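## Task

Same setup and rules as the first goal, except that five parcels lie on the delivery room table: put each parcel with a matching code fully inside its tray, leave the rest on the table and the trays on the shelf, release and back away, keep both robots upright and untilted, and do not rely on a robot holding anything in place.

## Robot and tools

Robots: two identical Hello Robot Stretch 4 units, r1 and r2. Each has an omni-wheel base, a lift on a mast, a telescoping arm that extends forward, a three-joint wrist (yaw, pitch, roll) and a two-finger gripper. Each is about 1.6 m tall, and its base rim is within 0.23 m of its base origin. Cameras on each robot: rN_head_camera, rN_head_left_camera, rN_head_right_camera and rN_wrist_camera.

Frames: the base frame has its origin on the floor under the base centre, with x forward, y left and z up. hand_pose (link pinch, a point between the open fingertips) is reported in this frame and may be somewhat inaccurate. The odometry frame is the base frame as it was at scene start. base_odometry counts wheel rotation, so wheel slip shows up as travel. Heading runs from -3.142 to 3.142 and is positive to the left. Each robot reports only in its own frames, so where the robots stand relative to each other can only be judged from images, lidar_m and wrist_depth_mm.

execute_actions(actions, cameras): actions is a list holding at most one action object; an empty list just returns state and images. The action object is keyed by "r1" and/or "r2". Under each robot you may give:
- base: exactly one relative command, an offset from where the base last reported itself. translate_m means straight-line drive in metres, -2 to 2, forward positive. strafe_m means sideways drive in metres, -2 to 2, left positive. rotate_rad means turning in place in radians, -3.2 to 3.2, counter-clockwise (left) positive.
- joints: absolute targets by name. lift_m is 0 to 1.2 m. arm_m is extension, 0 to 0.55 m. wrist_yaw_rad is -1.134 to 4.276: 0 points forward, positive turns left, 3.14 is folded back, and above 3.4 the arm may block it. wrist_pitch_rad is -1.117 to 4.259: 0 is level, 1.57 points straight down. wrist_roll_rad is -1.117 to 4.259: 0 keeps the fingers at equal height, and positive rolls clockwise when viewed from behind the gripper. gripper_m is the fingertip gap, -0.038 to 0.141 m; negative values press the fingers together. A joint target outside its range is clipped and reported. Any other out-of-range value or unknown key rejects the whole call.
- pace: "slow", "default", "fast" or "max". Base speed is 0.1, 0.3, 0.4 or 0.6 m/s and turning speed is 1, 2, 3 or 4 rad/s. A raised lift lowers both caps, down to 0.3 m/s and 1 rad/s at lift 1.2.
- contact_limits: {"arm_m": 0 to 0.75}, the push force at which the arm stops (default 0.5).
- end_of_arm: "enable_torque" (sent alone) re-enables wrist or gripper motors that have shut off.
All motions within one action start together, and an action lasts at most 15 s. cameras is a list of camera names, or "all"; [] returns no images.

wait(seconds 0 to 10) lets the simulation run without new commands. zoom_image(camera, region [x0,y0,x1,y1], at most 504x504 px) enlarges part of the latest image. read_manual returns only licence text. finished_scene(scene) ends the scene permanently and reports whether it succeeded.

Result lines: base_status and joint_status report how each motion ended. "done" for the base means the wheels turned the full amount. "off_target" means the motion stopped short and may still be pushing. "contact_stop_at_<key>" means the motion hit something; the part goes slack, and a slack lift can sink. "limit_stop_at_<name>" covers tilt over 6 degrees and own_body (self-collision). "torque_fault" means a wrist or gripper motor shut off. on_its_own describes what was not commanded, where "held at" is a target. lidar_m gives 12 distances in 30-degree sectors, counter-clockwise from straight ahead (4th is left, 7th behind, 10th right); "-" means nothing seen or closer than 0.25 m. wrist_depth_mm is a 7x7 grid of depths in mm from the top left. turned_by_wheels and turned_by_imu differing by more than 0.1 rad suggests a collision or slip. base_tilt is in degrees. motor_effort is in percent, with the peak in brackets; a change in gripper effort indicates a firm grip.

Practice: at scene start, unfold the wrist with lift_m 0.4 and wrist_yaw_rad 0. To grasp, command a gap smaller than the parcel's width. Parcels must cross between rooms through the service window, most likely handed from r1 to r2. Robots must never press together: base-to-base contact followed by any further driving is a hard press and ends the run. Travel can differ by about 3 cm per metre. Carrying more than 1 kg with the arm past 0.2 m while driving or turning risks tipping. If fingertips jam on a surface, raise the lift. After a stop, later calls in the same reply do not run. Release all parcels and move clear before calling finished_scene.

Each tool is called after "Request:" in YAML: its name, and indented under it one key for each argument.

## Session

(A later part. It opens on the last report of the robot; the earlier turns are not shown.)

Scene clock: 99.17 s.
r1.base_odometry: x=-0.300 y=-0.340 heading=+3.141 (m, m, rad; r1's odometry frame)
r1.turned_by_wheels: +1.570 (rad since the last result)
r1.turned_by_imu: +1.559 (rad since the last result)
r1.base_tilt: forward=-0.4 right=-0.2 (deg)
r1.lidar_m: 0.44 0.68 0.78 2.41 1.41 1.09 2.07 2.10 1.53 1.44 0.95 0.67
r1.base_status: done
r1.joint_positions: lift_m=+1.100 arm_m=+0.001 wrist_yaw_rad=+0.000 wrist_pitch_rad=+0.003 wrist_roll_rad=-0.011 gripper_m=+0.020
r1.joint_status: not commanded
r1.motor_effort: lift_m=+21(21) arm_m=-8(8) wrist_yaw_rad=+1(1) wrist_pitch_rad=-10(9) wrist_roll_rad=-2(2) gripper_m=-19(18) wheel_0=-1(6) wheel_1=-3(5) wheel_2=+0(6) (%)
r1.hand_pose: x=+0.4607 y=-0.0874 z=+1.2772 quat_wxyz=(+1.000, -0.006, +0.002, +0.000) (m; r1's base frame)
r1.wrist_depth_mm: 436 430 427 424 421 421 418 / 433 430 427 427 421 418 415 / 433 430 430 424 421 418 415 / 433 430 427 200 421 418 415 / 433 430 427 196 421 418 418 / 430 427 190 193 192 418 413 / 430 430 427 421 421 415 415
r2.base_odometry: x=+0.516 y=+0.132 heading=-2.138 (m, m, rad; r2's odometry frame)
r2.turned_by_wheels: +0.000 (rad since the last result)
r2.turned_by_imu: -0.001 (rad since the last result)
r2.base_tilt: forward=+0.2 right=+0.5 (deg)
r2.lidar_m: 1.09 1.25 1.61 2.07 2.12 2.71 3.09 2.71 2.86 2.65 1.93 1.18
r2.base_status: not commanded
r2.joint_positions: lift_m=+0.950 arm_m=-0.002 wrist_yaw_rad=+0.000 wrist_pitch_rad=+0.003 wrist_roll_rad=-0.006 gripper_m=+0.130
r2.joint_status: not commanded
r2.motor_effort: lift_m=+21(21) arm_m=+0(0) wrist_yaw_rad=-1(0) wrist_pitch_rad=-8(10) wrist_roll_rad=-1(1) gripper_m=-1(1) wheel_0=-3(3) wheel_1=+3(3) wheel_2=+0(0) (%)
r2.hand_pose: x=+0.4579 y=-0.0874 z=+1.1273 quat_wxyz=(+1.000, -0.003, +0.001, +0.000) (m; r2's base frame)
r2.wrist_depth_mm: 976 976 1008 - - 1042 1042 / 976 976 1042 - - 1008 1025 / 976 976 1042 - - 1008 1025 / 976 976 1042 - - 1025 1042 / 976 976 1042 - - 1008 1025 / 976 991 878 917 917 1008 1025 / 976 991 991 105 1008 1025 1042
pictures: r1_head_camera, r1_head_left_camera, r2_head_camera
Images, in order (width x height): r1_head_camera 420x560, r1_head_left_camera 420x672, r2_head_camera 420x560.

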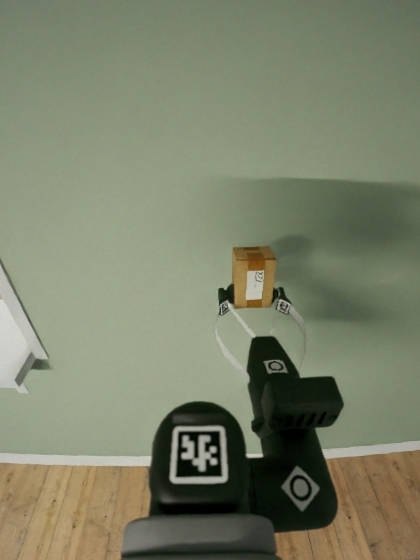

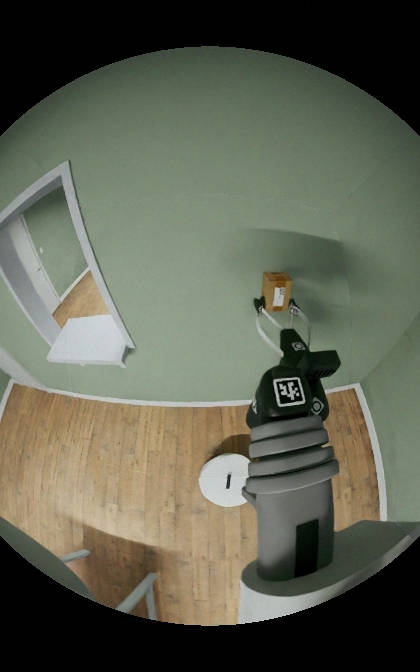

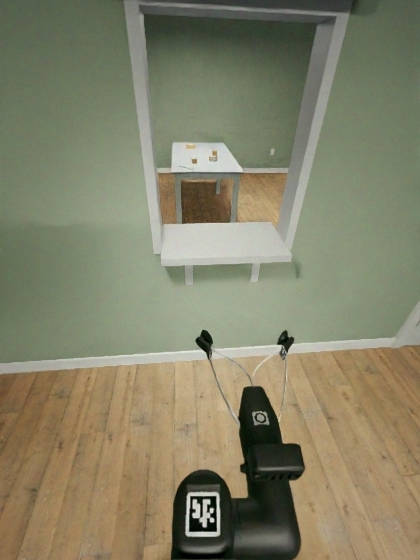

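Back off first (gripper near wall), then strafe left.

Request:
execute_actions:
  actions:
    - {"r1":{"base":{"translate_m":-0.35}},"r2":{"base":{"translate_m":0.55},"joints":{"lift_m":0.86}}}
  cameras: []

Request:
execute_actions:
  actions:
    - {"r1":{"base":{"strafe_m":1.05},"joints":{"lift_m":0.9}}}
  cameras: ["r1_head_camera","r2_head_camera","r2_wrist_camera"]

Scene clock: 106.87 s.
r1.base_odometry: x=+0.050 y=-0.341 heading=+3.141 (m, m, rad; r1's odometry frame)
r1.turned_by_wheels: +0.000 (rad since the last result)
r1.turned_by_imu: +0.000 (rad since the last result)
r1.base_tilt: forward=-0.4 right=-0.2 (deg)
r1.lidar_m: 0.44 1.03 1.27 3.25 0.89 0.77 2.06 2.13 1.51 1.43 1.44 1.04
r1.base_status: done
r1.joint_positions: lift_m=+1.100 arm_m=+0.001 wrist_yaw_rad=+0.000 wrist_pitch_rad=+0.003 wrist_roll_rad=-0.011 gripper_m=+0.020
r1.joint_status: not commanded
r1.motor_effort: lift_m=+21(21) arm_m=-8(8) wrist_yaw_rad=+2(2) wrist_pitch_rad=-9(9) wrist_roll_rad=-2(2) gripper_m=-19(22) wheel_0=-2(7) wheel_1=+0(6) wheel_2=+0(8) (%)
r1.hand_pose: x=+0.4607 y=-0.0874 z=+1.2772 quat_wxyz=(+1.000, -0.006, +0.002, +0.000) (m; r1's base frame)
r1.wrist_depth_mm: 798 798 778 788 778 778 768 / 788 788 788 768 778 768 759 / 788 788 788 778 778 768 759 / 798 778 778 199 788 778 759 / 798 788 778 196 778 768 750 / 788 788 190 193 192 778 759 / 788 798 788 778 768 759 759
r2.base_odometry: x=+0.220 y=-0.331 heading=-2.137 (m, m, rad; r2's odometry frame)
r2.turned_by_wheels: +0.000 (rad since the last result)
r2.turned_by_imu: +0.001 (rad since the last result)
r2.base_tilt: forward=+0.2 right=+0.5 (deg)
r2.lidar_m: 0.54 0.57 0.88 1.97 2.17 2.78 3.65 3.70 2.79 2.61 1.07 0.61
r2.base_status: done
r2.joint_positions: lift_m=+0.860 arm_m=-0.002 wrist_yaw_rad=+0.000 wrist_pitch_rad=+0.003 wrist_roll_rad=-0.006 gripper_m=+0.130
r2.joint_status: all done
r2.motor_effort: lift_m=+16(20) arm_m=+0(0) wrist_yaw_rad=+1(1) wrist_pitch_rad=-10(10) wrist_roll_rad=-2(2) gripper_m=-1(1) wheel_0=+5(9) wheel_1=+3(8) wheel_2=-1(10) (%)
r2.hand_pose: x=+0.4579 y=-0.0874 z=+1.0377 quat_wxyz=(+1.000, -0.003, +0.001, +0.000) (m; r2's base frame)
r2.wrist_depth_mm: 442 - - - - - 496 / 442 1576 - - - - 484 / 442 - - - - - 484 / 442 - - - - - 484 / 445 - - - - - 480 / 442 508 525 627 530 530 484 / 439 418 421 105 424 399 427
pictures: none
No camera images: the call's "cameras" was empty. Leave "cameras" out to get every camera's image.

Scene clock: 111.70 s.
r1.base_odometry: x=+0.049 y=-1.391 heading=+3.141 (m, m, rad; r1's odometry frame)
r1.turned_by_wheels: +0.000 (rad since the last result)
r1.turned_by_imu: -0.002 (rad since the last result)
r1.base_tilt: forward=-0.5 right=-0.1 (deg)
r1.lidar_m: 0.46 1.04 1.40 2.23 2.32 0.64 0.58 0.63 2.59 2.49 1.41 0.91
r1.base_status: done
r1.joint_positions: lift_m=+0.900 arm_m=+0.001 wrist_yaw_rad=+0.000 wrist_pitch_rad=+0.003 wrist_roll_rad=-0.011 gripper_m=+0.020
r1.joint_status: all done
r1.motor_effort: lift_m=+18(20) arm_m=-8(7) wrist_yaw_rad=+1(2) wrist_pitch_rad=-9(9) wrist_roll_rad=-3(2) gripper_m=-14(20) wheel_0=+0(7) wheel_1=+1(9) wheel_2=+0(0) (%)
r1.hand_pose: x=+0.4607 y=-0.0874 z=+1.0775 quat_wxyz=(+1.000, -0.006, +0.002, +0.000) (m; r1's base frame)
r1.wrist_depth_mm: 788 778 788 - - - 750 / 788 798 768 - - - 759 / 778 778 778 - - - 750 / 788 788 778 200 - - 750 / 788 788 778 196 - - 759 / 788 778 190 193 193 820 759 / 788 778 768 654 759 640 759
r2.base_odometry: x=+0.220 y=-0.331 heading=-2.137 (m, m, rad; r2's odometry frame)
r2.turned_by_wheels: +0.000 (rad since the last result)
r2.turned_by_imu: +0.000 (rad since the last result)
r2.base_tilt: forward=+0.2 right=+0.5 (deg)
r2.lidar_m: 0.54 0.58 0.87 1.92 2.16 2.79 3.68 3.69 2.78 2.60 1.04 0.61
r2.base_status: not commanded
r2.joint_positions: lift_m=+0.860 arm_m=-0.002 wrist_yaw_rad=+0.000 wrist_pitch_rad=+0.003 wrist_roll_rad=-0.006 gripper_m=+0.130
r2.joint_status: not commanded
r2.motor_effort: lift_m=+16(16) arm_m=+0(0) wrist_yaw_rad=+1(0) wrist_pitch_rad=-7(8) wrist_roll_rad=-2(2) gripper_m=-1(1) wheel_0=+4(4) wheel_1=+3(3) wheel_2=-2(2) (%)
r2.hand_pose: x=+0.4579 y=-0.0874 z=+1.0377 quat_wxyz=(+1.000, -0.003, +0.001, +0.000) (m; r2's base frame)
r2.wrist_depth_mm: 442 - - - - - 496 / 439 - - - - - 484 / 442 - - - - - 484 / 442 - - - - - 484 / 442 - - - - - 480 / 445 512 525 627 530 530 480 / 439 418 421 105 424 399 424
pictures: r1_head_camera, r2_head_camera, r2_wrist_camera
Images, in order (width x height): r1_head_camera 420x560, r2_head_camera 420x560, r2_wrist_camera 616x392.

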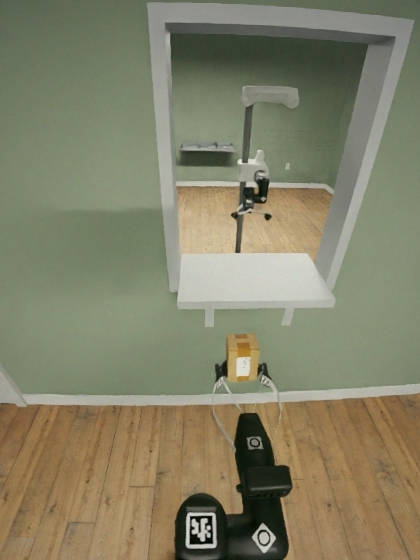

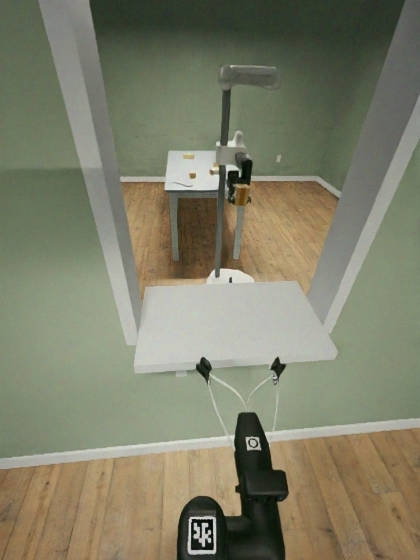

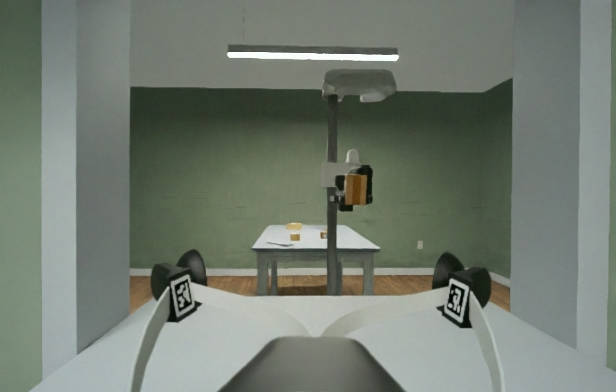

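Request:
execute_actions:
  actions:
    - {"r1":{"joints":{"lift_m":0.85,"arm_m":0.5}},"r2":{"base":{"strafe_m":-0.1},"joints":{"lift_m":0.89}}}
  cameras: ["r2_wrist_camera"]

Scene clock: 121.73 s.
r1.base_odometry: x=+0.049 y=-1.391 heading=+3.141 (m, m, rad; r1's odometry frame)
r1.turned_by_wheels: +0.000 (rad since the last result)
r1.turned_by_imu: -0.001 (rad since the last result)
r1.base_tilt: forward=-0.4 right=-0.2 (deg)
r1.lidar_m: 0.86 1.00 1.39 2.22 2.33 0.63 0.58 0.64 2.59 2.50 1.43 0.92
r1.base_status: not commanded
r1.joint_positions: lift_m=+0.850 arm_m=+0.499 wrist_yaw_rad=+0.000 wrist_pitch_rad=+0.003 wrist_roll_rad=-0.011 gripper_m=+0.020
r1.joint_status: all done
r1.motor_effort: lift_m=+17(17) arm_m=+7(9) wrist_yaw_rad=+2(2) wrist_pitch_rad=-9(9) wrist_roll_rad=-2(2) gripper_m=-21(19) wheel_0=+0(0) wheel_1=+1(1) wheel_2=+0(0) (%)
r1.hand_pose: x=+0.9581 y=-0.0874 z=+1.0276 quat_wxyz=(+1.000, -0.006, +0.002, +0.000) (m; r1's base frame)
r1.wrist_depth_mm: 260 340 - - 1042 - - / 260 343 - - - - - / 259 347 - - - - - / 260 349 - 199 1118 - - / 260 353 - 196 - - - / 260 332 190 193 192 - - / 260 307 389 427 382 362 418
r2.base_odometry: x=+0.136 y=-0.278 heading=-2.137 (m, m, rad; r2's odometry frame)
r2.turned_by_wheels: +0.000 (rad since the last result)
r2.turned_by_imu: -0.001 (rad since the last result)
r2.base_tilt: forward=+0.1 right=+0.5 (deg)
r2.lidar_m: 0.56 0.58 0.86 2.00 2.26 2.90 3.66 3.71 2.69 2.51 1.08 0.60
r2.base_status: done
r2.joint_positions: lift_m=+0.890 arm_m=-0.002 wrist_yaw_rad=+0.000 wrist_pitch_rad=+0.003 wrist_roll_rad=-0.006 gripper_m=+0.130
r2.joint_status: all done
r2.motor_effort: lift_m=+22(23) arm_m=+0(0) wrist_yaw_rad=+2(1) wrist_pitch_rad=-7(9) wrist_roll_rad=-1(2) gripper_m=-1(1) wheel_0=+3(13) wheel_1=-2(11) wheel_2=+0(2) (%)
r2.hand_pose: x=+0.4579 y=-0.0874 z=+1.0672 quat_wxyz=(+1.000, -0.003, +0.001, +0.000) (m; r2's base frame)
r2.wrist_depth_mm: 525 - - - - 500 477 / 530 - - - - 500 477 / 530 - - - - 496 480 / 530 - - - - 496 477 / 530 - - - - 466 480 / 530 647 603 1618 609 466 477 / 477 484 484 105 488 469 480
pictures: r2_wrist_camera
Images, in order (width x height): r2_wrist_camera 616x392.

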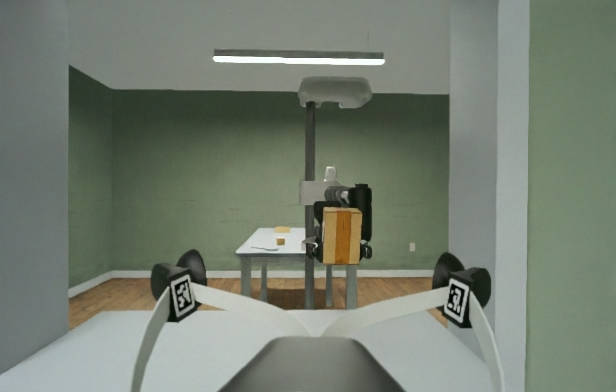

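Request:
execute_actions:
  actions:
    - {"r2":{"base":{"strafe_m":-0.04},"joints":{"arm_m":0.38}}}
  cameras: ["r2_wrist_camera","r1_head_camera"]

Scene clock: 129.60 s.
r1.base_odometry: x=+0.049 y=-1.391 heading=+3.141 (m, m, rad; r1's odometry frame)
r1.turned_by_wheels: +0.000 (rad since the last result)
r1.turned_by_imu: -0.001 (rad since the last result)
r1.base_tilt: forward=-0.5 right=-0.2 (deg)
r1.lidar_m: 0.87 1.04 1.40 2.22 2.29 0.62 0.59 0.64 2.57 2.50 1.43 0.90
r1.base_status: not commanded
r1.joint_positions: lift_m=+0.850 arm_m=+0.499 wrist_yaw_rad=+0.000 wrist_pitch_rad=+0.003 wrist_roll_rad=-0.011 gripper_m=+0.020
r1.joint_status: not commanded
r1.motor_effort: lift_m=+17(17) arm_m=+8(8) wrist_yaw_rad=+1(1) wrist_pitch_rad=-8(9) wrist_roll_rad=-2(2) gripper_m=-24(20) wheel_0=+0(0) wheel_1=+1(1) wheel_2=+0(0) (%)
r1.hand_pose: x=+0.9581 y=-0.0874 z=+1.0276 quat_wxyz=(+1.000, -0.006, +0.002, +0.000) (m; r1's base frame)
r1.wrist_depth_mm: 260 342 - - 1060 - - / 260 342 - - - - - / 259 347 - - - - - / 260 329 303 199 325 - - / 259 353 - 196 - - - / 260 334 190 193 191 - - / 260 307 389 430 382 364 418
r2.base_odometry: x=+0.102 y=-0.256 heading=-2.137 (m, m, rad; r2's odometry frame)
r2.turned_by_wheels: +0.000 (rad since the last result)
r2.turned_by_imu: -0.001 (rad since the last result)
r2.base_tilt: forward=+0.2 right=+0.5 (deg)
r2.lidar_m: 0.55 0.57 0.89 1.99 2.31 2.97 3.63 3.69 2.65 2.45 1.10 0.61
r2.base_status: done
r2.joint_positions: lift_m=+0.890 arm_m=+0.379 wrist_yaw_rad=+0.000 wrist_pitch_rad=+0.002 wrist_roll_rad=-0.006 gripper_m=+0.130
r2.joint_status: all done
r2.motor_effort: lift_m=+23(23) arm_m=+8(12) wrist_yaw_rad=+0(1) wrist_pitch_rad=-7(10) wrist_roll_rad=-1(2) gripper_m=-2(1) wheel_0=+3(11) wheel_1=-2(11) wheel_2=+0(1) (%)
r2.hand_pose: x=+0.8380 y=-0.0874 z=+1.0673 quat_wxyz=(+1.000, -0.003, +0.001, +0.000) (m; r2's base frame)
r2.wrist_depth_mm: - - - - - - - / - - - - - - - / - - - - - - - / - - - 1229 - - - / - - - 233 - - - / - - 234 234 - - - / - - - 105 - - -
pictures: r1_head_camera, r2_wrist_camera
Images, in order (width x height): r1_head_camera 420x560, r2_wrist_camera 616x392.

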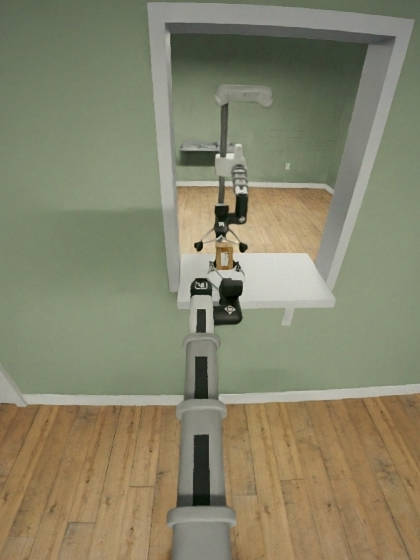

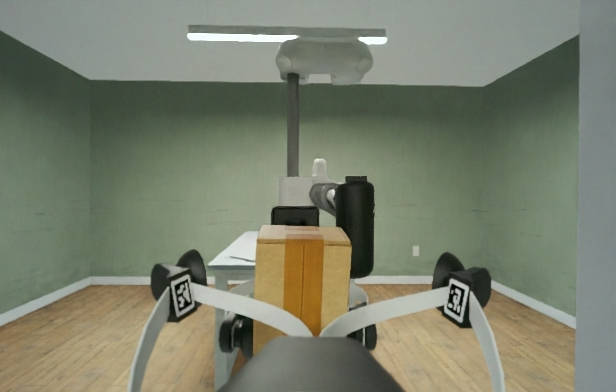

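Request:
execute_actions:
  actions:
    - {"r2":{"joints":{"arm_m":0.44}}}
  cameras: []

Request:
execute_actions:
  actions:
    - {"r2":{"joints":{"gripper_m":0.03}}}
  cameras: []

Request:
execute_actions:
  actions:
    - {"r1":{"joints":{"gripper_m":0.13}}}
  cameras: []

Request:
execute_actions:
  actions:
    - {"r1":{"joints":{"arm_m":0}},"r2":{"joints":{"arm_m":0,"lift_m":0.97,"gripper_m":0.02}}}
  cameras: ["r2_wrist_camera","r1_head_camera"]

Scene clock: 135.93 s.
r1.base_odometry: x=+0.049 y=-1.391 heading=+3.141 (m, m, rad; r1's odometry frame)
r1.turned_by_wheels: +0.000 (rad since the last result)
r1.turned_by_imu: -0.001 (rad since the last result)
r1.base_tilt: forward=-0.4 right=-0.2 (deg)
r1.lidar_m: 0.87 1.03 1.41 2.23 2.29 0.64 0.60 0.66 2.59 2.49 1.41 0.91
r1.base_status: not commanded
r1.joint_positions: lift_m=+0.850 arm_m=+0.499 wrist_yaw_rad=+0.000 wrist_pitch_rad=+0.003 wrist_roll_rad=-0.011 gripper_m=+0.020
r1.joint_status: not commanded
r1.motor_effort: lift_m=+17(17) arm_m=+8(8) wrist_yaw_rad=+1(1) wrist_pitch_rad=-8(8) wrist_roll_rad=-2(2) gripper_m=-20(22) wheel_0=+0(0) wheel_1=+1(1) wheel_2=+0(0) (%)
r1.hand_pose: x=+0.9581 y=-0.0874 z=+1.0276 quat_wxyz=(+1.000, -0.006, +0.002, +0.000) (m; r1's base frame)
r1.wrist_depth_mm: 259 340 - - 1042 - - / 262 343 - - - - - / 260 345 - - 466 - - / 260 211 250 197 445 - - / 260 310 - 195 - - - / 259 332 187 193 192 - - / 260 314 392 430 382 364 418
r2.base_odometry: x=+0.102 y=-0.256 heading=-2.137 (m, m, rad; r2's odometry frame)
r2.turned_by_wheels: +0.000 (rad since the last result)
r2.turned_by_imu: +0.000 (rad since the last result)
r2.base_tilt: forward=+0.2 right=+0.5 (deg)
r2.lidar_m: 0.56 0.57 0.89 1.99 2.30 2.98 3.65 3.71 2.61 2.47 1.09 0.59
r2.base_status: not commanded
r2.joint_positions: lift_m=+0.890 arm_m=+0.438 wrist_yaw_rad=+0.000 wrist_pitch_rad=+0.002 wrist_roll_rad=-0.006 gripper_m=+0.130
r2.joint_status: all done
r2.motor_effort: lift_m=+23(23) arm_m=+9(9) wrist_yaw_rad=+0(1) wrist_pitch_rad=-7(8) wrist_roll_rad=-2(1) gripper_m=-2(2) wheel_0=+3(3) wheel_1=-2(2) wheel_2=+0(0) (%)
r2.hand_pose: x=+0.8978 y=-0.0874 z=+1.0673 quat_wxyz=(+1.000, -0.003, +0.001, +0.000) (m; r2's base frame)
r2.wrist_depth_mm: - - - - - - - / - - - - - - - / - - - - - - - / - - - 1182 - - - / - - - 178 - - - / - - 202 175 473 - - / - - 199 105 - - -
pictures: none
No camera images: the call's "cameras" was empty. Leave "cameras" out to get every camera's image.

Scene clock: 137.87 s.
r1.base_odometry: x=+0.049 y=-1.391 heading=+3.141 (m, m, rad; r1's odometry frame)
r1.turned_by_wheels: +0.001 (rad since the last result)
r1.turned_by_imu: +0.000 (rad since the last result)
r1.base_tilt: forward=-0.3 right=-0.2 (deg)
r1.lidar_m: 0.85 1.00 1.38 2.22 2.32 0.63 0.59 0.63 2.58 2.51 1.41 0.90
r1.base_status: not commanded
r1.joint_positions: lift_m=+0.850 arm_m=+0.499 wrist_yaw_rad=+0.008 wrist_pitch_rad=+0.003 wrist_roll_rad=-0.012 gripper_m=+0.020
r1.joint_status: not commanded
r1.on_its_own: wrist_yaw_rad is at rest, and its effort (-20) is outside its rest range (-13 to +13)
r1.motor_effort: lift_m=+17(17) arm_m=+5(8) wrist_yaw_rad=-20(20) wrist_pitch_rad=-8(9) wrist_roll_rad=-2(1) gripper_m=-22(24) wheel_0=+3(3) wheel_1=+2(2) wheel_2=+4(4) (%)
r1.hand_pose: x=+0.9591 y=-0.0852 z=+1.0276 quat_wxyz=(+1.000, -0.006, +0.002, +0.004) (m; r1's base frame)
r1.wrist_depth_mm: 260 329 - - 1042 - - / 262 330 - - - - - / 262 334 - - 647 - - / 262 338 207 204 442 - - / 260 340 - 198 - - - / 259 322 187 194 193 - - / 260 303 394 427 379 362 418
r2.base_odometry: x=+0.102 y=-0.256 heading=-2.137 (m, m, rad; r2's odometry frame)
r2.turned_by_wheels: +0.000 (rad since the last result)
r2.turned_by_imu: +0.000 (rad since the last result)
r2.base_tilt: forward=+0.2 right=+0.5 (deg)
r2.lidar_m: 0.57 0.55 0.88 1.98 2.31 2.95 3.66 3.69 2.62 2.47 1.07 0.61
r2.base_status: not commanded
r2.joint_positions: lift_m=+0.890 arm_m=+0.439 wrist_yaw_rad=+0.009 wrist_pitch_rad=+0.002 wrist_roll_rad=-0.006 gripper_m=+0.030
r2.joint_status: all done
r2.on_its_own: wrist_yaw_rad is at rest, and its effort (-27) is outside its rest range (-13 to +13)
r2.motor_effort: lift_m=+23(23) arm_m=+6(9) wrist_yaw_rad=-27(26) wrist_pitch_rad=-8(8) wrist_roll_rad=-3(3) gripper_m=-17(17) wheel_0=+3(3) wheel_1=-1(2) wheel_2=+1(2) (%)
r2.hand_pose: x=+0.8991 y=-0.0848 z=+1.0673 quat_wxyz=(+1.000, -0.003, +0.001, +0.005) (m; r2's base frame)
r2.wrist_depth_mm: - - - - - - - / - - - - - - - / - - - - - - - / - - - 1160 - - - / - - - 181 - - - / - - 188 165 175 - - / - - - 105 224 - -
pictures: none
No camera images: the call's "cameras" was empty. Leave "cameras" out to get every camera's image.

Scene clock: 139.87 s.
r1.base_odometry: x=+0.049 y=-1.391 heading=+3.141 (m, m, rad; r1's odometry frame)
r1.turned_by_wheels: +0.000 (rad since the last result)
r1.turned_by_imu: -0.001 (rad since the last result)
r1.base_tilt: forward=-0.4 right=-0.1 (deg)
r1.lidar_m: 0.86 1.03 1.43 2.21 2.32 0.63 0.61 0.65 2.61 2.50 1.41 0.93
r1.base_status: not commanded
r1.joint_positions: lift_m=+0.850 arm_m=+0.499 wrist_yaw_rad=+0.000 wrist_pitch_rad=+0.003 wrist_roll_rad=-0.012 gripper_m=+0.130
r1.joint_status: all done
r1.motor_effort: lift_m=+17(17) arm_m=+5(5) wrist_yaw_rad=+0(20) wrist_pitch_rad=-8(10) wrist_roll_rad=-2(2) gripper_m=+1(21) wheel_0=+2(3) wheel_1=+2(2) wheel_2=+3(4) (%)
r1.hand_pose: x=+0.9585 y=-0.0873 z=+1.0277 quat_wxyz=(+1.000, -0.006, +0.001, +0.000) (m; r1's base frame)
r1.wrist_depth_mm: 260 340 - - 1025 - - / 259 342 - - - - - / 260 345 - - 466 - - / 259 349 209 206 455 - - / 260 349 211 204 - - - / 259 294 202 201 - - - / 259 324 397 137 407 387 421
r2.base_odometry: x=+0.102 y=-0.256 heading=-2.137 (m, m, rad; r2's odometry frame)
r2.turned_by_wheels: +0.000 (rad since the last result)
r2.turned_by_imu: +0.000 (rad since the last result)
r2.base_tilt: forward=+0.2 right=+0.5 (deg)
r2.lidar_m: 0.55 0.58 0.91 2.00 2.30 2.97 3.64 3.69 2.64 2.47 1.08 0.62
r2.base_status: not commanded
r2.joint_positions: lift_m=+0.890 arm_m=+0.439 wrist_yaw_rad=+0.001 wrist_pitch_rad=+0.003 wrist_roll_rad=-0.006 gripper_m=+0.030
r2.joint_status: not commanded
r2.motor_effort: lift_m=+23(23) arm_m=+6(6) wrist_yaw_rad=+0(26) wrist_pitch_rad=-10(10) wrist_roll_rad=-2(4) gripper_m=-16(18) wheel_0=+3(3) wheel_1=-1(1) wheel_2=+2(1) (%)
r2.hand_pose: x=+0.8984 y=-0.0872 z=+1.0671 quat_wxyz=(+1.000, -0.003, +0.001, +0.000) (m; r2's base frame)
r2.wrist_depth_mm: - - - - - - - / - - - - - - - / - - - - - - - / - - - 809 - - - / - - - 174 - - - / - - 189 165 178 - - / - 202 1756 105 209 204 -
pictures: none
No camera images: the call's "cameras" was empty. Leave "cameras" out to get every camera's image.

Scene clock: 142.40 s.
r1.base_odometry: x=+0.049 y=-1.391 heading=+3.141 (m, m, rad; r1's odometry frame)
r1.turned_by_wheels: +0.000 (rad since the last result)
r1.turned_by_imu: -0.001 (rad since the last result)
r1.base_tilt: forward=-0.4 right=-0.2 (deg)
r1.lidar_m: 0.84 1.01 1.40 2.21 2.32 0.61 0.58 0.62 2.57 2.48 1.43 0.89
r1.base_status: not commanded
r1.joint_positions: lift_m=+0.850 arm_m=+0.001 wrist_yaw_rad=+0.000 wrist_pitch_rad=+0.002 wrist_roll_rad=-0.012 gripper_m=+0.130
r1.joint_status: all done
r1.motor_effort: lift_m=+17(17) arm_m=-8(9) wrist_yaw_rad=+2(0) wrist_pitch_rad=-7(7) wrist_roll_rad=-1(1) gripper_m=-3(3) wheel_0=+2(2) wheel_1=+2(2) wheel_2=+3(3) (%)
r1.hand_pose: x=+0.4607 y=-0.0874 z=+1.0278 quat_wxyz=(+1.000, -0.006, +0.001, +0.000) (m; r1's base frame)
r1.wrist_depth_mm: 788 778 788 - - - 759 / 788 778 788 - - - 759 / 798 778 768 - - - 750 / 788 778 778 - - - 750 / 788 788 778 - - - 750 / 778 788 661 683 647 640 750 / 778 778 778 137 759 759 750
r2.base_odometry: x=+0.102 y=-0.256 heading=-2.137 (m, m, rad; r2's odometry frame)
r2.turned_by_wheels: +0.000 (rad since the last result)
r2.turned_by_imu: +0.000 (rad since the last result)
r2.base_tilt: forward=+0.2 right=+0.5 (deg)
r2.lidar_m: 0.55 0.57 0.90 1.99 2.32 2.96 3.64 3.68 2.62 2.46 1.08 0.62
r2.base_status: not commanded
r2.joint_positions: lift_m=+0.970 arm_m=+0.001 wrist_yaw_rad=+0.000 wrist_pitch_rad=+0.004 wrist_roll_rad=-0.006 gripper_m=+0.020
r2.joint_status: all done
r2.motor_effort: lift_m=+23(26) arm_m=-8(7) wrist_yaw_rad=+0(2) wrist_pitch_rad=-11(11) wrist_roll_rad=-3(3) gripper_m=-17(12) wheel_0=+3(2) wheel_1=-1(1) wheel_2=+1(2) (%)
r2.hand_pose: x=+0.4608 y=-0.0874 z=+1.1469 quat_wxyz=(+1.000, -0.003, +0.002, +0.000) (m; r2's base frame)
r2.wrist_depth_mm: - - - - - 477 477 / - - - - - 477 477 / - - - - - 477 477 / - - - - - 477 480 / - - - 174 569 480 480 / - - 185 162 180 477 477 / 574 609 654 105 580 480 484
pictures: r1_head_camera, r2_wrist_camera
Images, in order (width x height): r1_head_camera 420x560, r2_wrist_camera 616x392.

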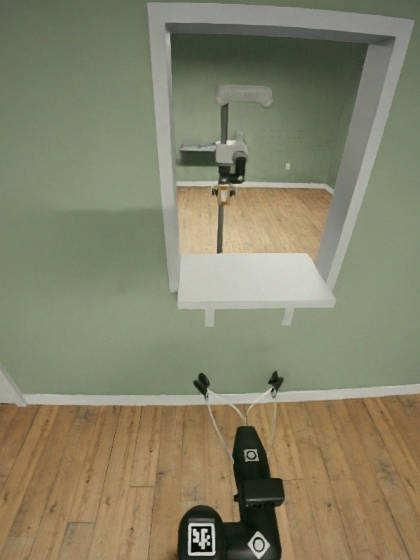

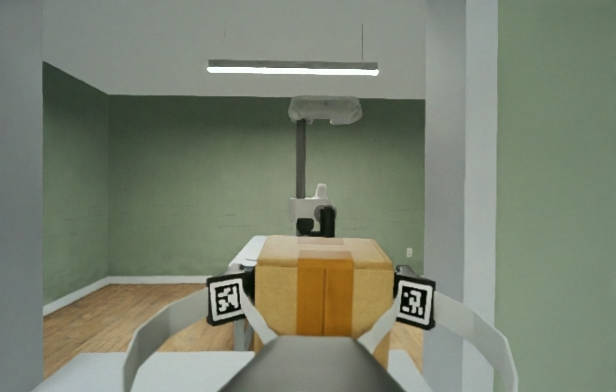

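Request:
execute_actions:
  actions:
    - {"r1":{"base":{"strafe_m":-1.05},"joints":{"lift_m":1.05,"wrist_pitch_rad":1.2}},"r2":{"base":{"rotate_rad":3.14}}}
  cameras: []

Request:
execute_actions:
  actions:
    - {"r1":{"base":{"rotate_rad":1.57}},"r2":{"base":{"translate_m":2.0},"pace":"fast"}}
  cameras: []

Request:
execute_actions:
  actions:
    - {"r1":{"base":{"strafe_m":1.3},"joints":{"arm_m":0.4}},"r2":{"base":{"strafe_m":0.6}}}
  cameras: ["r1_head_camera","r1_wrist_camera","r2_head_camera"]

Scene clock: 159.67 s.
r1.base_odometry: x=+0.050 y=-0.341 heading=+3.141 (m, m, rad; r1's odometry frame)
r1.turned_by_wheels: +0.000 (rad since the last result)
r1.turned_by_imu: +0.000 (rad since the last result)
r1.base_tilt: forward=-0.4 right=-0.2 (deg)
r1.lidar_m: 0.97 1.02 1.24 3.28 0.89 0.79 2.04 2.14 1.51 1.44 1.43 1.02
r1.base_status: done
r1.joint_positions: lift_m=+1.050 arm_m=+0.001 wrist_yaw_rad=+0.000 wrist_pitch_rad=+1.201 wrist_roll_rad=-0.012 gripper_m=+0.130
r1.joint_status: all done
r1.motor_effort: lift_m=+23(25) arm_m=-8(8) wrist_yaw_rad=+2(2) wrist_pitch_rad=-2(2) wrist_roll_rad=-2(1) gripper_m=-2(2) wheel_0=-1(8) wheel_1=+1(8) wheel_2=+0(1) (%)
r1.hand_pose: x=+0.2766 y=-0.0874 z=+0.9590 quat_wxyz=(+0.825, -0.005, +0.565, +0.003) (m; r1's base frame)
r1.wrist_depth_mm: 991 991 991 976 946 931 931 / 1229 1205 1205 1182 1138 1138 1118 / 1430 1397 1397 1366 1366 1336 1397 / 1336 1308 1308 1308 1308 1308 1281 / 1255 1229 1255 1255 1229 1205 1229 / 1160 1160 1138 1160 1138 1138 1160 / 1098 1078 1098 138 1118 1098 1078
r2.base_odometry: x=+0.102 y=-0.256 heading=+1.002 (m, m, rad; r2's odometry frame)
r2.turned_by_wheels: +3.139 (rad since the last result)
r2.turned_by_imu: +3.170 (rad since the last result)
r2.base_tilt: forward=+0.1 right=+0.5 (deg)
r2.lidar_m: 3.16 3.68 2.61 2.45 1.07 0.61 0.56 0.58 0.91 2.12 2.31 3.02
r2.base_status: done
r2.joint_positions: lift_m=+0.970 arm_m=+0.001 wrist_yaw_rad=+0.000 wrist_pitch_rad=+0.004 wrist_roll_rad=-0.006 gripper_m=+0.020
r2.joint_status: not commanded
r2.motor_effort: lift_m=+23(23) arm_m=-8(8) wrist_yaw_rad=+0(1) wrist_pitch_rad=-11(11) wrist_roll_rad=-1(2) gripper_m=-18(18) wheel_0=-5(7) wheel_1=-2(7) wheel_2=-3(11) (%)
r2.hand_pose: x=+0.4608 y=-0.0874 z=+1.1469 quat_wxyz=(+1.000, -0.003, +0.002, +0.000) (m; r2's base frame)
r2.wrist_depth_mm: - - - - - - - / - - - - - - - / - - - - - - - / - - - - - - - / - - - 174 - - - / - - 185 161 180 - - / - - - 105 - - -
pictures: none
No camera images: the call's "cameras" was empty. Leave "cameras" out to get every camera's image.

Scene clock: 166.57 s.
r1.base_odometry: x=+0.050 y=-0.341 heading=-1.572 (m, m, rad; r1's odometry frame)
r1.turned_by_wheels: +1.570 (rad since the last result)
r1.turned_by_imu: +1.559 (rad since the last result)
r1.base_tilt: forward=-0.4 right=-0.1 (deg)
r1.lidar_m: 3.27 0.91 0.80 2.05 2.13 1.48 1.43 1.41 1.04 0.97 1.04 1.27
r1.base_status: done
r1.joint_positions: lift_m=+1.050 arm_m=+0.001 wrist_yaw_rad=+0.000 wrist_pitch_rad=+1.201 wrist_roll_rad=-0.012 gripper_m=+0.130
r1.joint_status: not commanded
r1.motor_effort: lift_m=+23(23) arm_m=-8(8) wrist_yaw_rad=+2(2) wrist_pitch_rad=-1(1) wrist_roll_rad=-1(1) gripper_m=+1(1) wheel_0=-3(8) wheel_1=-1(6) wheel_2=-1(7) (%)
r1.hand_pose: x=+0.2766 y=-0.0874 z=+0.9590 quat_wxyz=(+0.825, -0.005, +0.565, +0.003) (m; r1's base frame)
r1.wrist_depth_mm: 1661 1576 1618 1576 1661 1576 1366 / 1537 1537 1499 1499 1464 1499 1430 / 1430 1397 1397 1366 1397 1397 1336 / 1118 1308 1308 1308 1308 1308 1281 / 1255 1255 1229 1205 1229 1229 1229 / 1160 1160 1138 1160 1160 1118 1160 / 1098 1098 1118 138 1098 1078 1078
r2.base_odometry: x=+1.179 y=+1.429 heading=+1.002 (m, m, rad; r2's odometry frame)
r2.turned_by_wheels: +0.000 (rad since the last result)
r2.turned_by_imu: +0.004 (rad since the last result)
r2.base_tilt: forward=+0.2 right=+0.5 (deg)
r2.lidar_m: 1.14 1.17 2.16 2.62 2.67 2.86 2.68 2.75 2.24 2.11 2.15 1.70
r2.base_status: done
r2.joint_positions: lift_m=+0.970 arm_m=+0.001 wrist_yaw_rad=+0.000 wrist_pitch_rad=+0.004 wrist_roll_rad=-0.006 gripper_m=+0.020
r2.joint_status: not commanded
r2.motor_effort: lift_m=+23(23) arm_m=-8(8) wrist_yaw_rad=+1(1) wrist_pitch_rad=-11(10) wrist_roll_rad=-1(2) gripper_m=-18(19) wheel_0=+5(7) wheel_1=+2(8) wheel_2=-3(15) (%)
r2.hand_pose: x=+0.4608 y=-0.0874 z=+1.1469 quat_wxyz=(+1.000, -0.003, +0.002, +0.000) (m; r2's base frame)
r2.wrist_depth_mm: 1366 1366 1366 1397 1397 1397 1397 / 1366 1397 1366 1397 1397 1397 1397 / 1366 1397 1397 1397 1366 1397 1397 / 1366 1397 1366 1366 1397 1397 1430 / 1366 1366 1366 174 1397 1397 1397 / 1397 1336 185 162 180 1397 1397 / 991 946 976 105 1397 1397 1430
pictures: none
No camera images: the call's "cameras" was empty. Leave "cameras" out to get every camera's image.

Scene clock: 172.23 s.
r1.base_odometry: x=+1.350 y=-0.343 heading=-1.572 (m, m, rad; r1's odometry frame)
r1.turned_by_wheels: +0.000 (rad since the last result)
r1.turned_by_imu: -0.003 (rad since the last result)
r1.base_tilt: forward=-0.4 right=-0.1 (deg)
r1.lidar_m: 0.49 0.53 0.69 2.00 2.06 1.54 1.44 1.52 2.09 2.22 0.71 0.50
r1.base_status: done
r1.joint_positions: lift_m=+1.050 arm_m=+0.399 wrist_yaw_rad=+0.000 wrist_pitch_rad=+1.201 wrist_roll_rad=-0.012 gripper_m=+0.130
r1.joint_status: all done
r1.motor_effort: lift_m=+23(23) arm_m=+7(8) wrist_yaw_rad=+2(2) wrist_pitch_rad=-2(2) wrist_roll_rad=-2(1) gripper_m=-1(2) wheel_0=+1(11) wheel_1=-1(10) wheel_2=+0(1) (%)
r1.hand_pose: x=+0.6739 y=-0.0874 z=+0.9590 quat_wxyz=(+0.825, -0.005, +0.565, +0.003) (m; r1's base frame)
r1.wrist_depth_mm: 569 569 554 564 559 559 559 / 530 530 521 525 504 521 521 / 496 496 492 492 492 488 484 / 466 462 462 455 459 455 455 / 439 436 436 436 430 427 424 / 413 410 402 413 404 399 407 / 389 387 389 137 387 382 387
r2.base_odometry: x=+0.673 y=+1.752 heading=+1.002 (m, m, rad; r2's odometry frame)
r2.turned_by_wheels: +0.000 (rad since the last result)
r2.turned_by_imu: -0.001 (rad since the last result)
r2.base_tilt: forward=+0.2 right=+0.5 (deg)
r2.lidar_m: 1.10 1.62 2.11 2.00 2.08 2.67 2.70 2.80 2.90 2.71 2.43 1.17
r2.base_status: done
r2.joint_positions: lift_m=+0.970 arm_m=+0.001 wrist_yaw_rad=+0.000 wrist_pitch_rad=+0.004 wrist_roll_rad=-0.006 gripper_m=+0.020
r2.joint_status: not commanded
r2.motor_effort: lift_m=+22(23) arm_m=-8(8) wrist_yaw_rad=+1(1) wrist_pitch_rad=-12(11) wrist_roll_rad=-3(3) gripper_m=-19(18) wheel_0=-1(10) wheel_1=+0(11) wheel_2=+1(3) (%)
r2.hand_pose: x=+0.4608 y=-0.0874 z=+1.1470 quat_wxyz=(+1.000, -0.003, +0.002, +0.000) (m; r2's base frame)
r2.wrist_depth_mm: 1308 1336 1336 1336 1336 1366 1366 / 1308 1336 1366 1336 1336 1336 1366 / 1308 1336 1336 1336 1366 1397 1336 / 1336 1366 1336 1336 1336 1336 1366 / 1336 1336 1336 174 1336 1366 1366 / 1336 1366 185 161 180 1255 1366 / 1336 1336 1366 105 904 904 960
pictures: r1_head_camera, r1_wrist_camera, r2_head_camera
Images, in order (width x height): r1_head_camera 420x560, r1_wrist_camera 616x392, r2_head_camera 420x560.

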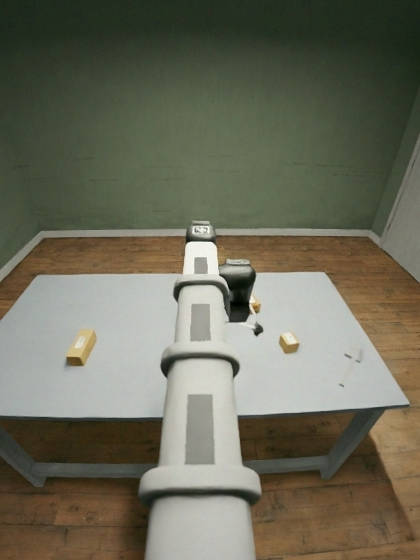

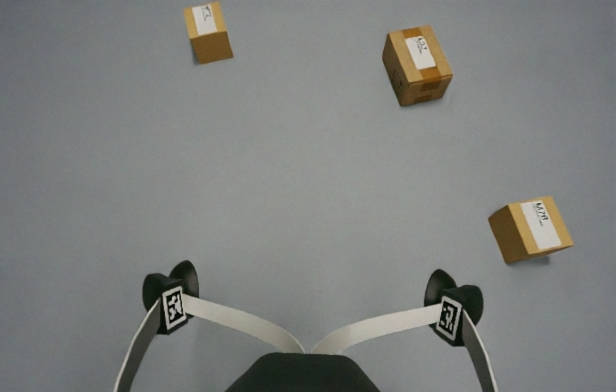

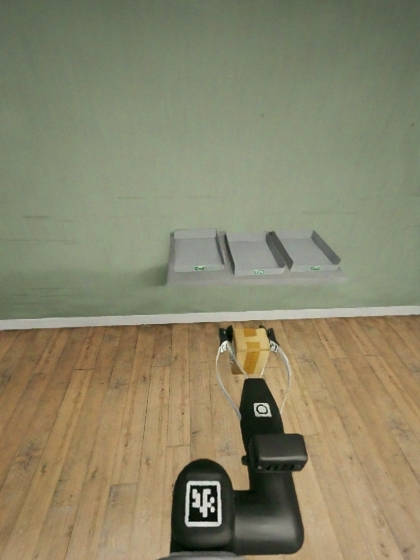

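Request:
zoom_image:
  camera: "r1_wrist_camera"
  region: [490,190,580,260]

Request:
execute_actions:
  actions:
    - {"r2":{"base":{"strafe_m":0.17}}}
  cameras: []

Request:
execute_actions:
  actions:
    - {"r1":{"base":{"strafe_m":-0.18},"joints":{"lift_m":0.98,"wrist_pitch_rad":1.5,"arm_m":0.43}},"r2":{"base":{"translate_m":0.45},"joints":{"lift_m":1.0,"wrist_pitch_rad":0.8,"arm_m":0.2}}}
  cameras: ["r1_wrist_camera","r2_wrist_camera","r2_head_camera"]

Region (490, 190, 580, 260) of r1_wrist_camera's 616x392 image, scaled by 5.600.

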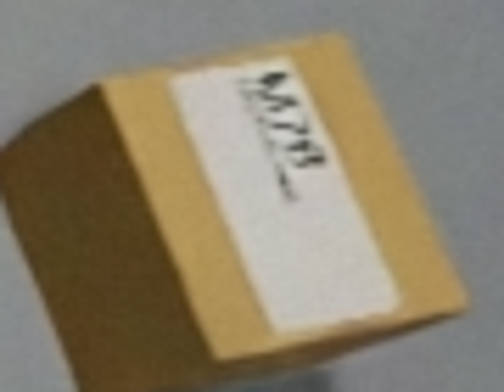

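Scene clock: 181.20 s.
r1.base_odometry: x=+1.350 y=-0.343 heading=-1.572 (m, m, rad; r1's odometry frame)
r1.turned_by_wheels: +0.000 (rad since the last result)
r1.turned_by_imu: -0.001 (rad since the last result)
r1.base_tilt: forward=-0.3 right=-0.2 (deg)
r1.lidar_m: 0.50 0.50 0.71 1.98 2.03 1.54 1.45 1.49 2.10 2.24 0.73 0.52
r1.base_status: not commanded
r1.joint_positions: lift_m=+1.050 arm_m=+0.399 wrist_yaw_rad=+0.000 wrist_pitch_rad=+1.201 wrist_roll_rad=-0.012 gripper_m=+0.130
r1.joint_status: not commanded
r1.motor_effort: lift_m=+23(23) arm_m=+8(7) wrist_yaw_rad=+1(1) wrist_pitch_rad=-2(1) wrist_roll_rad=-2(2) gripper_m=-2(5) wheel_0=+1(1) wheel_1=-1(1) wheel_2=+0(0) (%)
r1.hand_pose: x=+0.6739 y=-0.0874 z=+0.9590 quat_wxyz=(+0.825, -0.005, +0.565, +0.003) (m; r1's base frame)
r1.wrist_depth_mm: 564 564 554 564 564 559 554 / 530 530 525 525 512 521 517 / 496 492 492 488 488 488 484 / 462 462 462 459 455 459 455 / 439 433 436 433 433 424 424 / 413 404 402 407 404 399 404 / 392 387 392 137 389 384 384
r2.base_odometry: x=+0.530 y=+1.844 heading=+1.002 (m, m, rad; r2's odometry frame)
r2.turned_by_wheels: +0.000 (rad since the last result)
r2.turned_by_imu: -0.001 (rad since the last result)
r2.base_tilt: forward=+0.2 right=+0.5 (deg)
r2.lidar_m: 1.09 1.61 1.98 1.85 1.90 2.43 2.75 2.75 3.07 2.88 2.37 1.19
r2.base_status: done
r2.joint_positions: lift_m=+0.970 arm_m=+0.001 wrist_yaw_rad=+0.000 wrist_pitch_rad=+0.004 wrist_roll_rad=-0.006 gripper_m=+0.020
r2.joint_status: not commanded
r2.motor_effort: lift_m=+22(22) arm_m=-8(8) wrist_yaw_rad=+0(0) wrist_pitch_rad=-11(10) wrist_roll_rad=-2(3) gripper_m=-17(18) wheel_0=-3(9) wheel_1=+3(10) wheel_2=+0(0) (%)
r2.hand_pose: x=+0.4608 y=-0.0874 z=+1.1470 quat_wxyz=(+1.000, -0.003, +0.002, +0.000) (m; r2's base frame)
r2.wrist_depth_mm: 1308 1336 1336 1308 1336 1336 1336 / 1308 1308 1336 1308 1336 1366 1336 / 1336 1336 1308 1336 1336 1336 1336 / 1308 1336 1336 1366 1336 1336 1336 / 1336 1336 1336 174 1366 1336 1336 / 1336 1336 186 161 180 1255 1366 / 1336 1336 1336 105 904 891 960
pictures: none
No camera images: the call's "cameras" was empty. Leave "cameras" out to get every camera's image.

Scene clock: 184.17 s.
r1.base_odometry: x=+1.170 y=-0.342 heading=-1.572 (m, m, rad; r1's odometry frame)
r1.turned_by_wheels: +0.000 (rad since the last result)
r1.turned_by_imu: +0.000 (rad since the last result)
r1.base_tilt: forward=-0.5 right=-0.2 (deg)
r1.lidar_m: 0.49 0.51 0.69 2.17 2.11 1.52 1.46 1.51 2.07 2.10 2.12 0.55
r1.base_status: done
r1.joint_positions: lift_m=+0.980 arm_m=+0.429 wrist_yaw_rad=+0.000 wrist_pitch_rad=+1.500 wrist_roll_rad=-0.012 gripper_m=+0.130
r1.joint_status: all done
r1.motor_effort: lift_m=+17(23) arm_m=+7(7) wrist_yaw_rad=+2(2) wrist_pitch_rad=+1(5) wrist_roll_rad=-2(2) gripper_m=-4(1) wheel_0=+1(11) wheel_1=-2(9) wheel_2=+0(0) (%)
r1.hand_pose: x=+0.6200 y=-0.0874 z=+0.8707 quat_wxyz=(+0.732, -0.004, +0.682, +0.004) (m; r1's base frame)
r1.wrist_depth_mm: 355 355 351 349 347 345 343 / 351 347 347 345 293 343 340 / 347 347 343 340 340 336 334 / 343 340 338 338 334 334 330 / 340 336 334 332 330 329 329 / 334 332 330 329 327 325 322 / 330 329 327 138 324 320 320
r2.base_odometry: x=+0.772 y=+2.223 heading=+1.003 (m, m, rad; r2's odometry frame)
r2.turned_by_wheels: +0.001 (rad since the last result)
r2.turned_by_imu: +0.001 (rad since the last result)
r2.base_tilt: forward=+0.2 right=+0.5 (deg)
r2.lidar_m: 0.64 1.14 1.48 1.87 1.93 2.50 3.20 3.26 3.05 2.85 1.00 0.68
r2.base_status: done
r2.joint_positions: lift_m=+1.000 arm_m=+0.199 wrist_yaw_rad=+0.000 wrist_pitch_rad=+0.802 wrist_roll_rad=-0.006 gripper_m=+0.020
r2.joint_status: all done
r2.motor_effort: lift_m=+22(25) arm_m=+8(8) wrist_yaw_rad=+0(2) wrist_pitch_rad=-9(8) wrist_roll_rad=-2(4) gripper_m=-19(19) wheel_0=+5(9) wheel_1=+3(10) wheel_2=-2(12) (%)
r2.hand_pose: x=+0.5700 y=-0.0874 z=+0.9706 quat_wxyz=(+0.921, -0.003, +0.390, +0.001) (m; r2's base frame)
r2.wrist_depth_mm: 654 654 661 661 668 668 668 / 723 732 732 723 715 691 691 / 831 831 842 654 634 621 634 / 960 960 976 559 559 525 549 / 1138 1138 1098 174 477 477 484 / 1255 1255 185 162 180 455 473 / 1138 1098 1138 105 1098 1098 1098
pictures: r1_wrist_camera, r2_head_camera, r2_wrist_camera
Images, in order (width x height): r1_wrist_camera 616x392, r2_head_camera 420x560, r2_wrist_camera 616x392.

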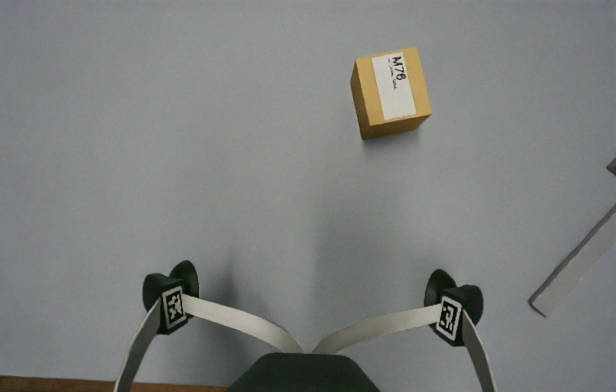

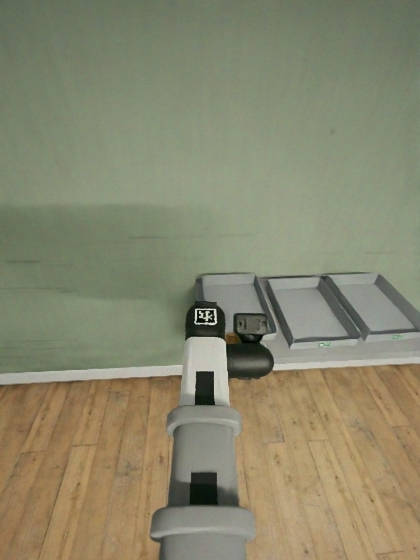

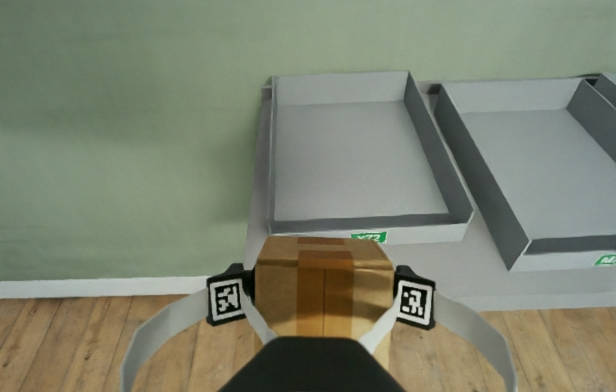

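Request:
zoom_image:
  camera: "r2_head_camera"
  region: [290,310,420,370]

Request:
execute_actions:
  actions:
    - {"r1":{"base":{"strafe_m":0.1},"joints":{"arm_m":0.55,"wrist_pitch_rad":1.25}},"r2":{"base":{"strafe_m":-0.07},"joints":{"arm_m":0.4}}}
  cameras: ["r1_wrist_camera","r2_wrist_camera"]

Region (290, 310, 420, 370) of r2_head_camera's 420x560 image, scaled by 3.877, with more detail than that image has; it fills the top 233 rows of this view, and the rest is white.

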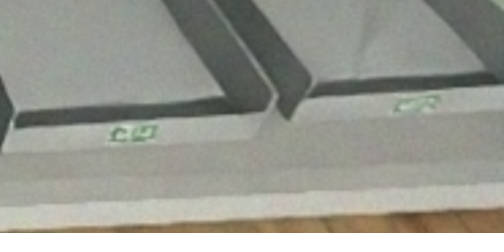

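Scene clock: 190.00 s.
r1.base_odometry: x=+1.270 y=-0.343 heading=-1.573 (m, m, rad; r1's odometry frame)
r1.turned_by_wheels: +0.000 (rad since the last result)
r1.turned_by_imu: -0.002 (rad since the last result)
r1.base_tilt: forward=-0.3 right=-0.1 (deg)
r1.lidar_m: 0.50 0.53 0.70 2.08 2.11 1.53 1.45 1.50 2.10 2.19 0.76 0.52
r1.base_status: done
r1.joint_positions: lift_m=+0.980 arm_m=+0.546 wrist_yaw_rad=+0.000 wrist_pitch_rad=+1.251 wrist_roll_rad=-0.012 gripper_m=+0.130
r1.joint_status: all done
joint sent to its limit — the command would take r1.arm_m past its upper limit, so that joint was sent only as far as its limit.
r1.motor_effort: lift_m=+17(17) arm_m=+8(8) wrist_yaw_rad=+2(3) wrist_pitch_rad=-3(7) wrist_roll_rad=-2(1) gripper_m=-3(1) wheel_0=-1(8) wheel_1=+0(8) wheel_2=+0(1) (%)
r1.hand_pose: x=+0.8081 y=-0.0874 z=+0.8846 quat_wxyz=(+0.811, -0.005, +0.585, +0.003) (m; r1's base frame)
r1.wrist_depth_mm: 449 442 445 439 439 439 439 / 413 413 415 410 364 413 413 / 397 394 394 394 382 394 389 / 377 375 373 373 370 368 370 / 357 355 355 351 351 351 351 / 340 336 332 338 332 282 334 / 324 320 322 137 320 276 312
r2.base_odometry: x=+0.831 y=+2.185 heading=+1.003 (m, m, rad; r2's odometry frame)
r2.turned_by_wheels: +0.000 (rad since the last result)
r2.turned_by_imu: +0.000 (rad since the last result)
r2.base_tilt: forward=+0.2 right=+0.5 (deg)
r2.lidar_m: 0.65 1.13 1.51 1.95 2.02 2.58 3.19 3.25 2.96 2.78 1.03 0.69
r2.base_status: done
r2.joint_positions: lift_m=+1.000 arm_m=+0.399 wrist_yaw_rad=+0.000 wrist_pitch_rad=+0.802 wrist_roll_rad=-0.006 gripper_m=+0.020
r2.joint_status: all done
r2.motor_effort: lift_m=+22(22) arm_m=+8(5) wrist_yaw_rad=+0(1) wrist_pitch_rad=-6(9) wrist_roll_rad=-1(3) gripper_m=-18(18) wheel_0=+3(11) wheel_1=-1(10) wheel_2=+0(4) (%)
r2.hand_pose: x=+0.7700 y=-0.0874 z=+0.9706 quat_wxyz=(+0.921, -0.003, +0.390, +0.001) (m; r2's base frame)
r2.wrist_depth_mm: 466 469 469 469 473 477 477 / 517 521 525 525 530 535 535 / 585 591 580 569 585 591 574 / 683 683 564 564 544 549 544 / 798 809 492 174 439 484 480 / 976 960 185 161 180 418 430 / 1118 1098 397 105 377 357 387
pictures: r1_wrist_camera, r2_wrist_camera
Images, in order (width x height): r1_wrist_camera 616x392, r2_wrist_camera 616x392.

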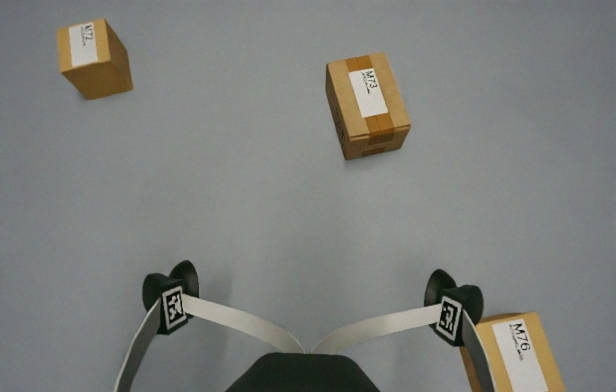

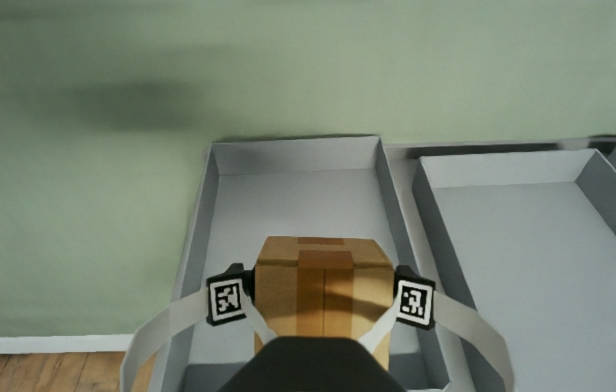

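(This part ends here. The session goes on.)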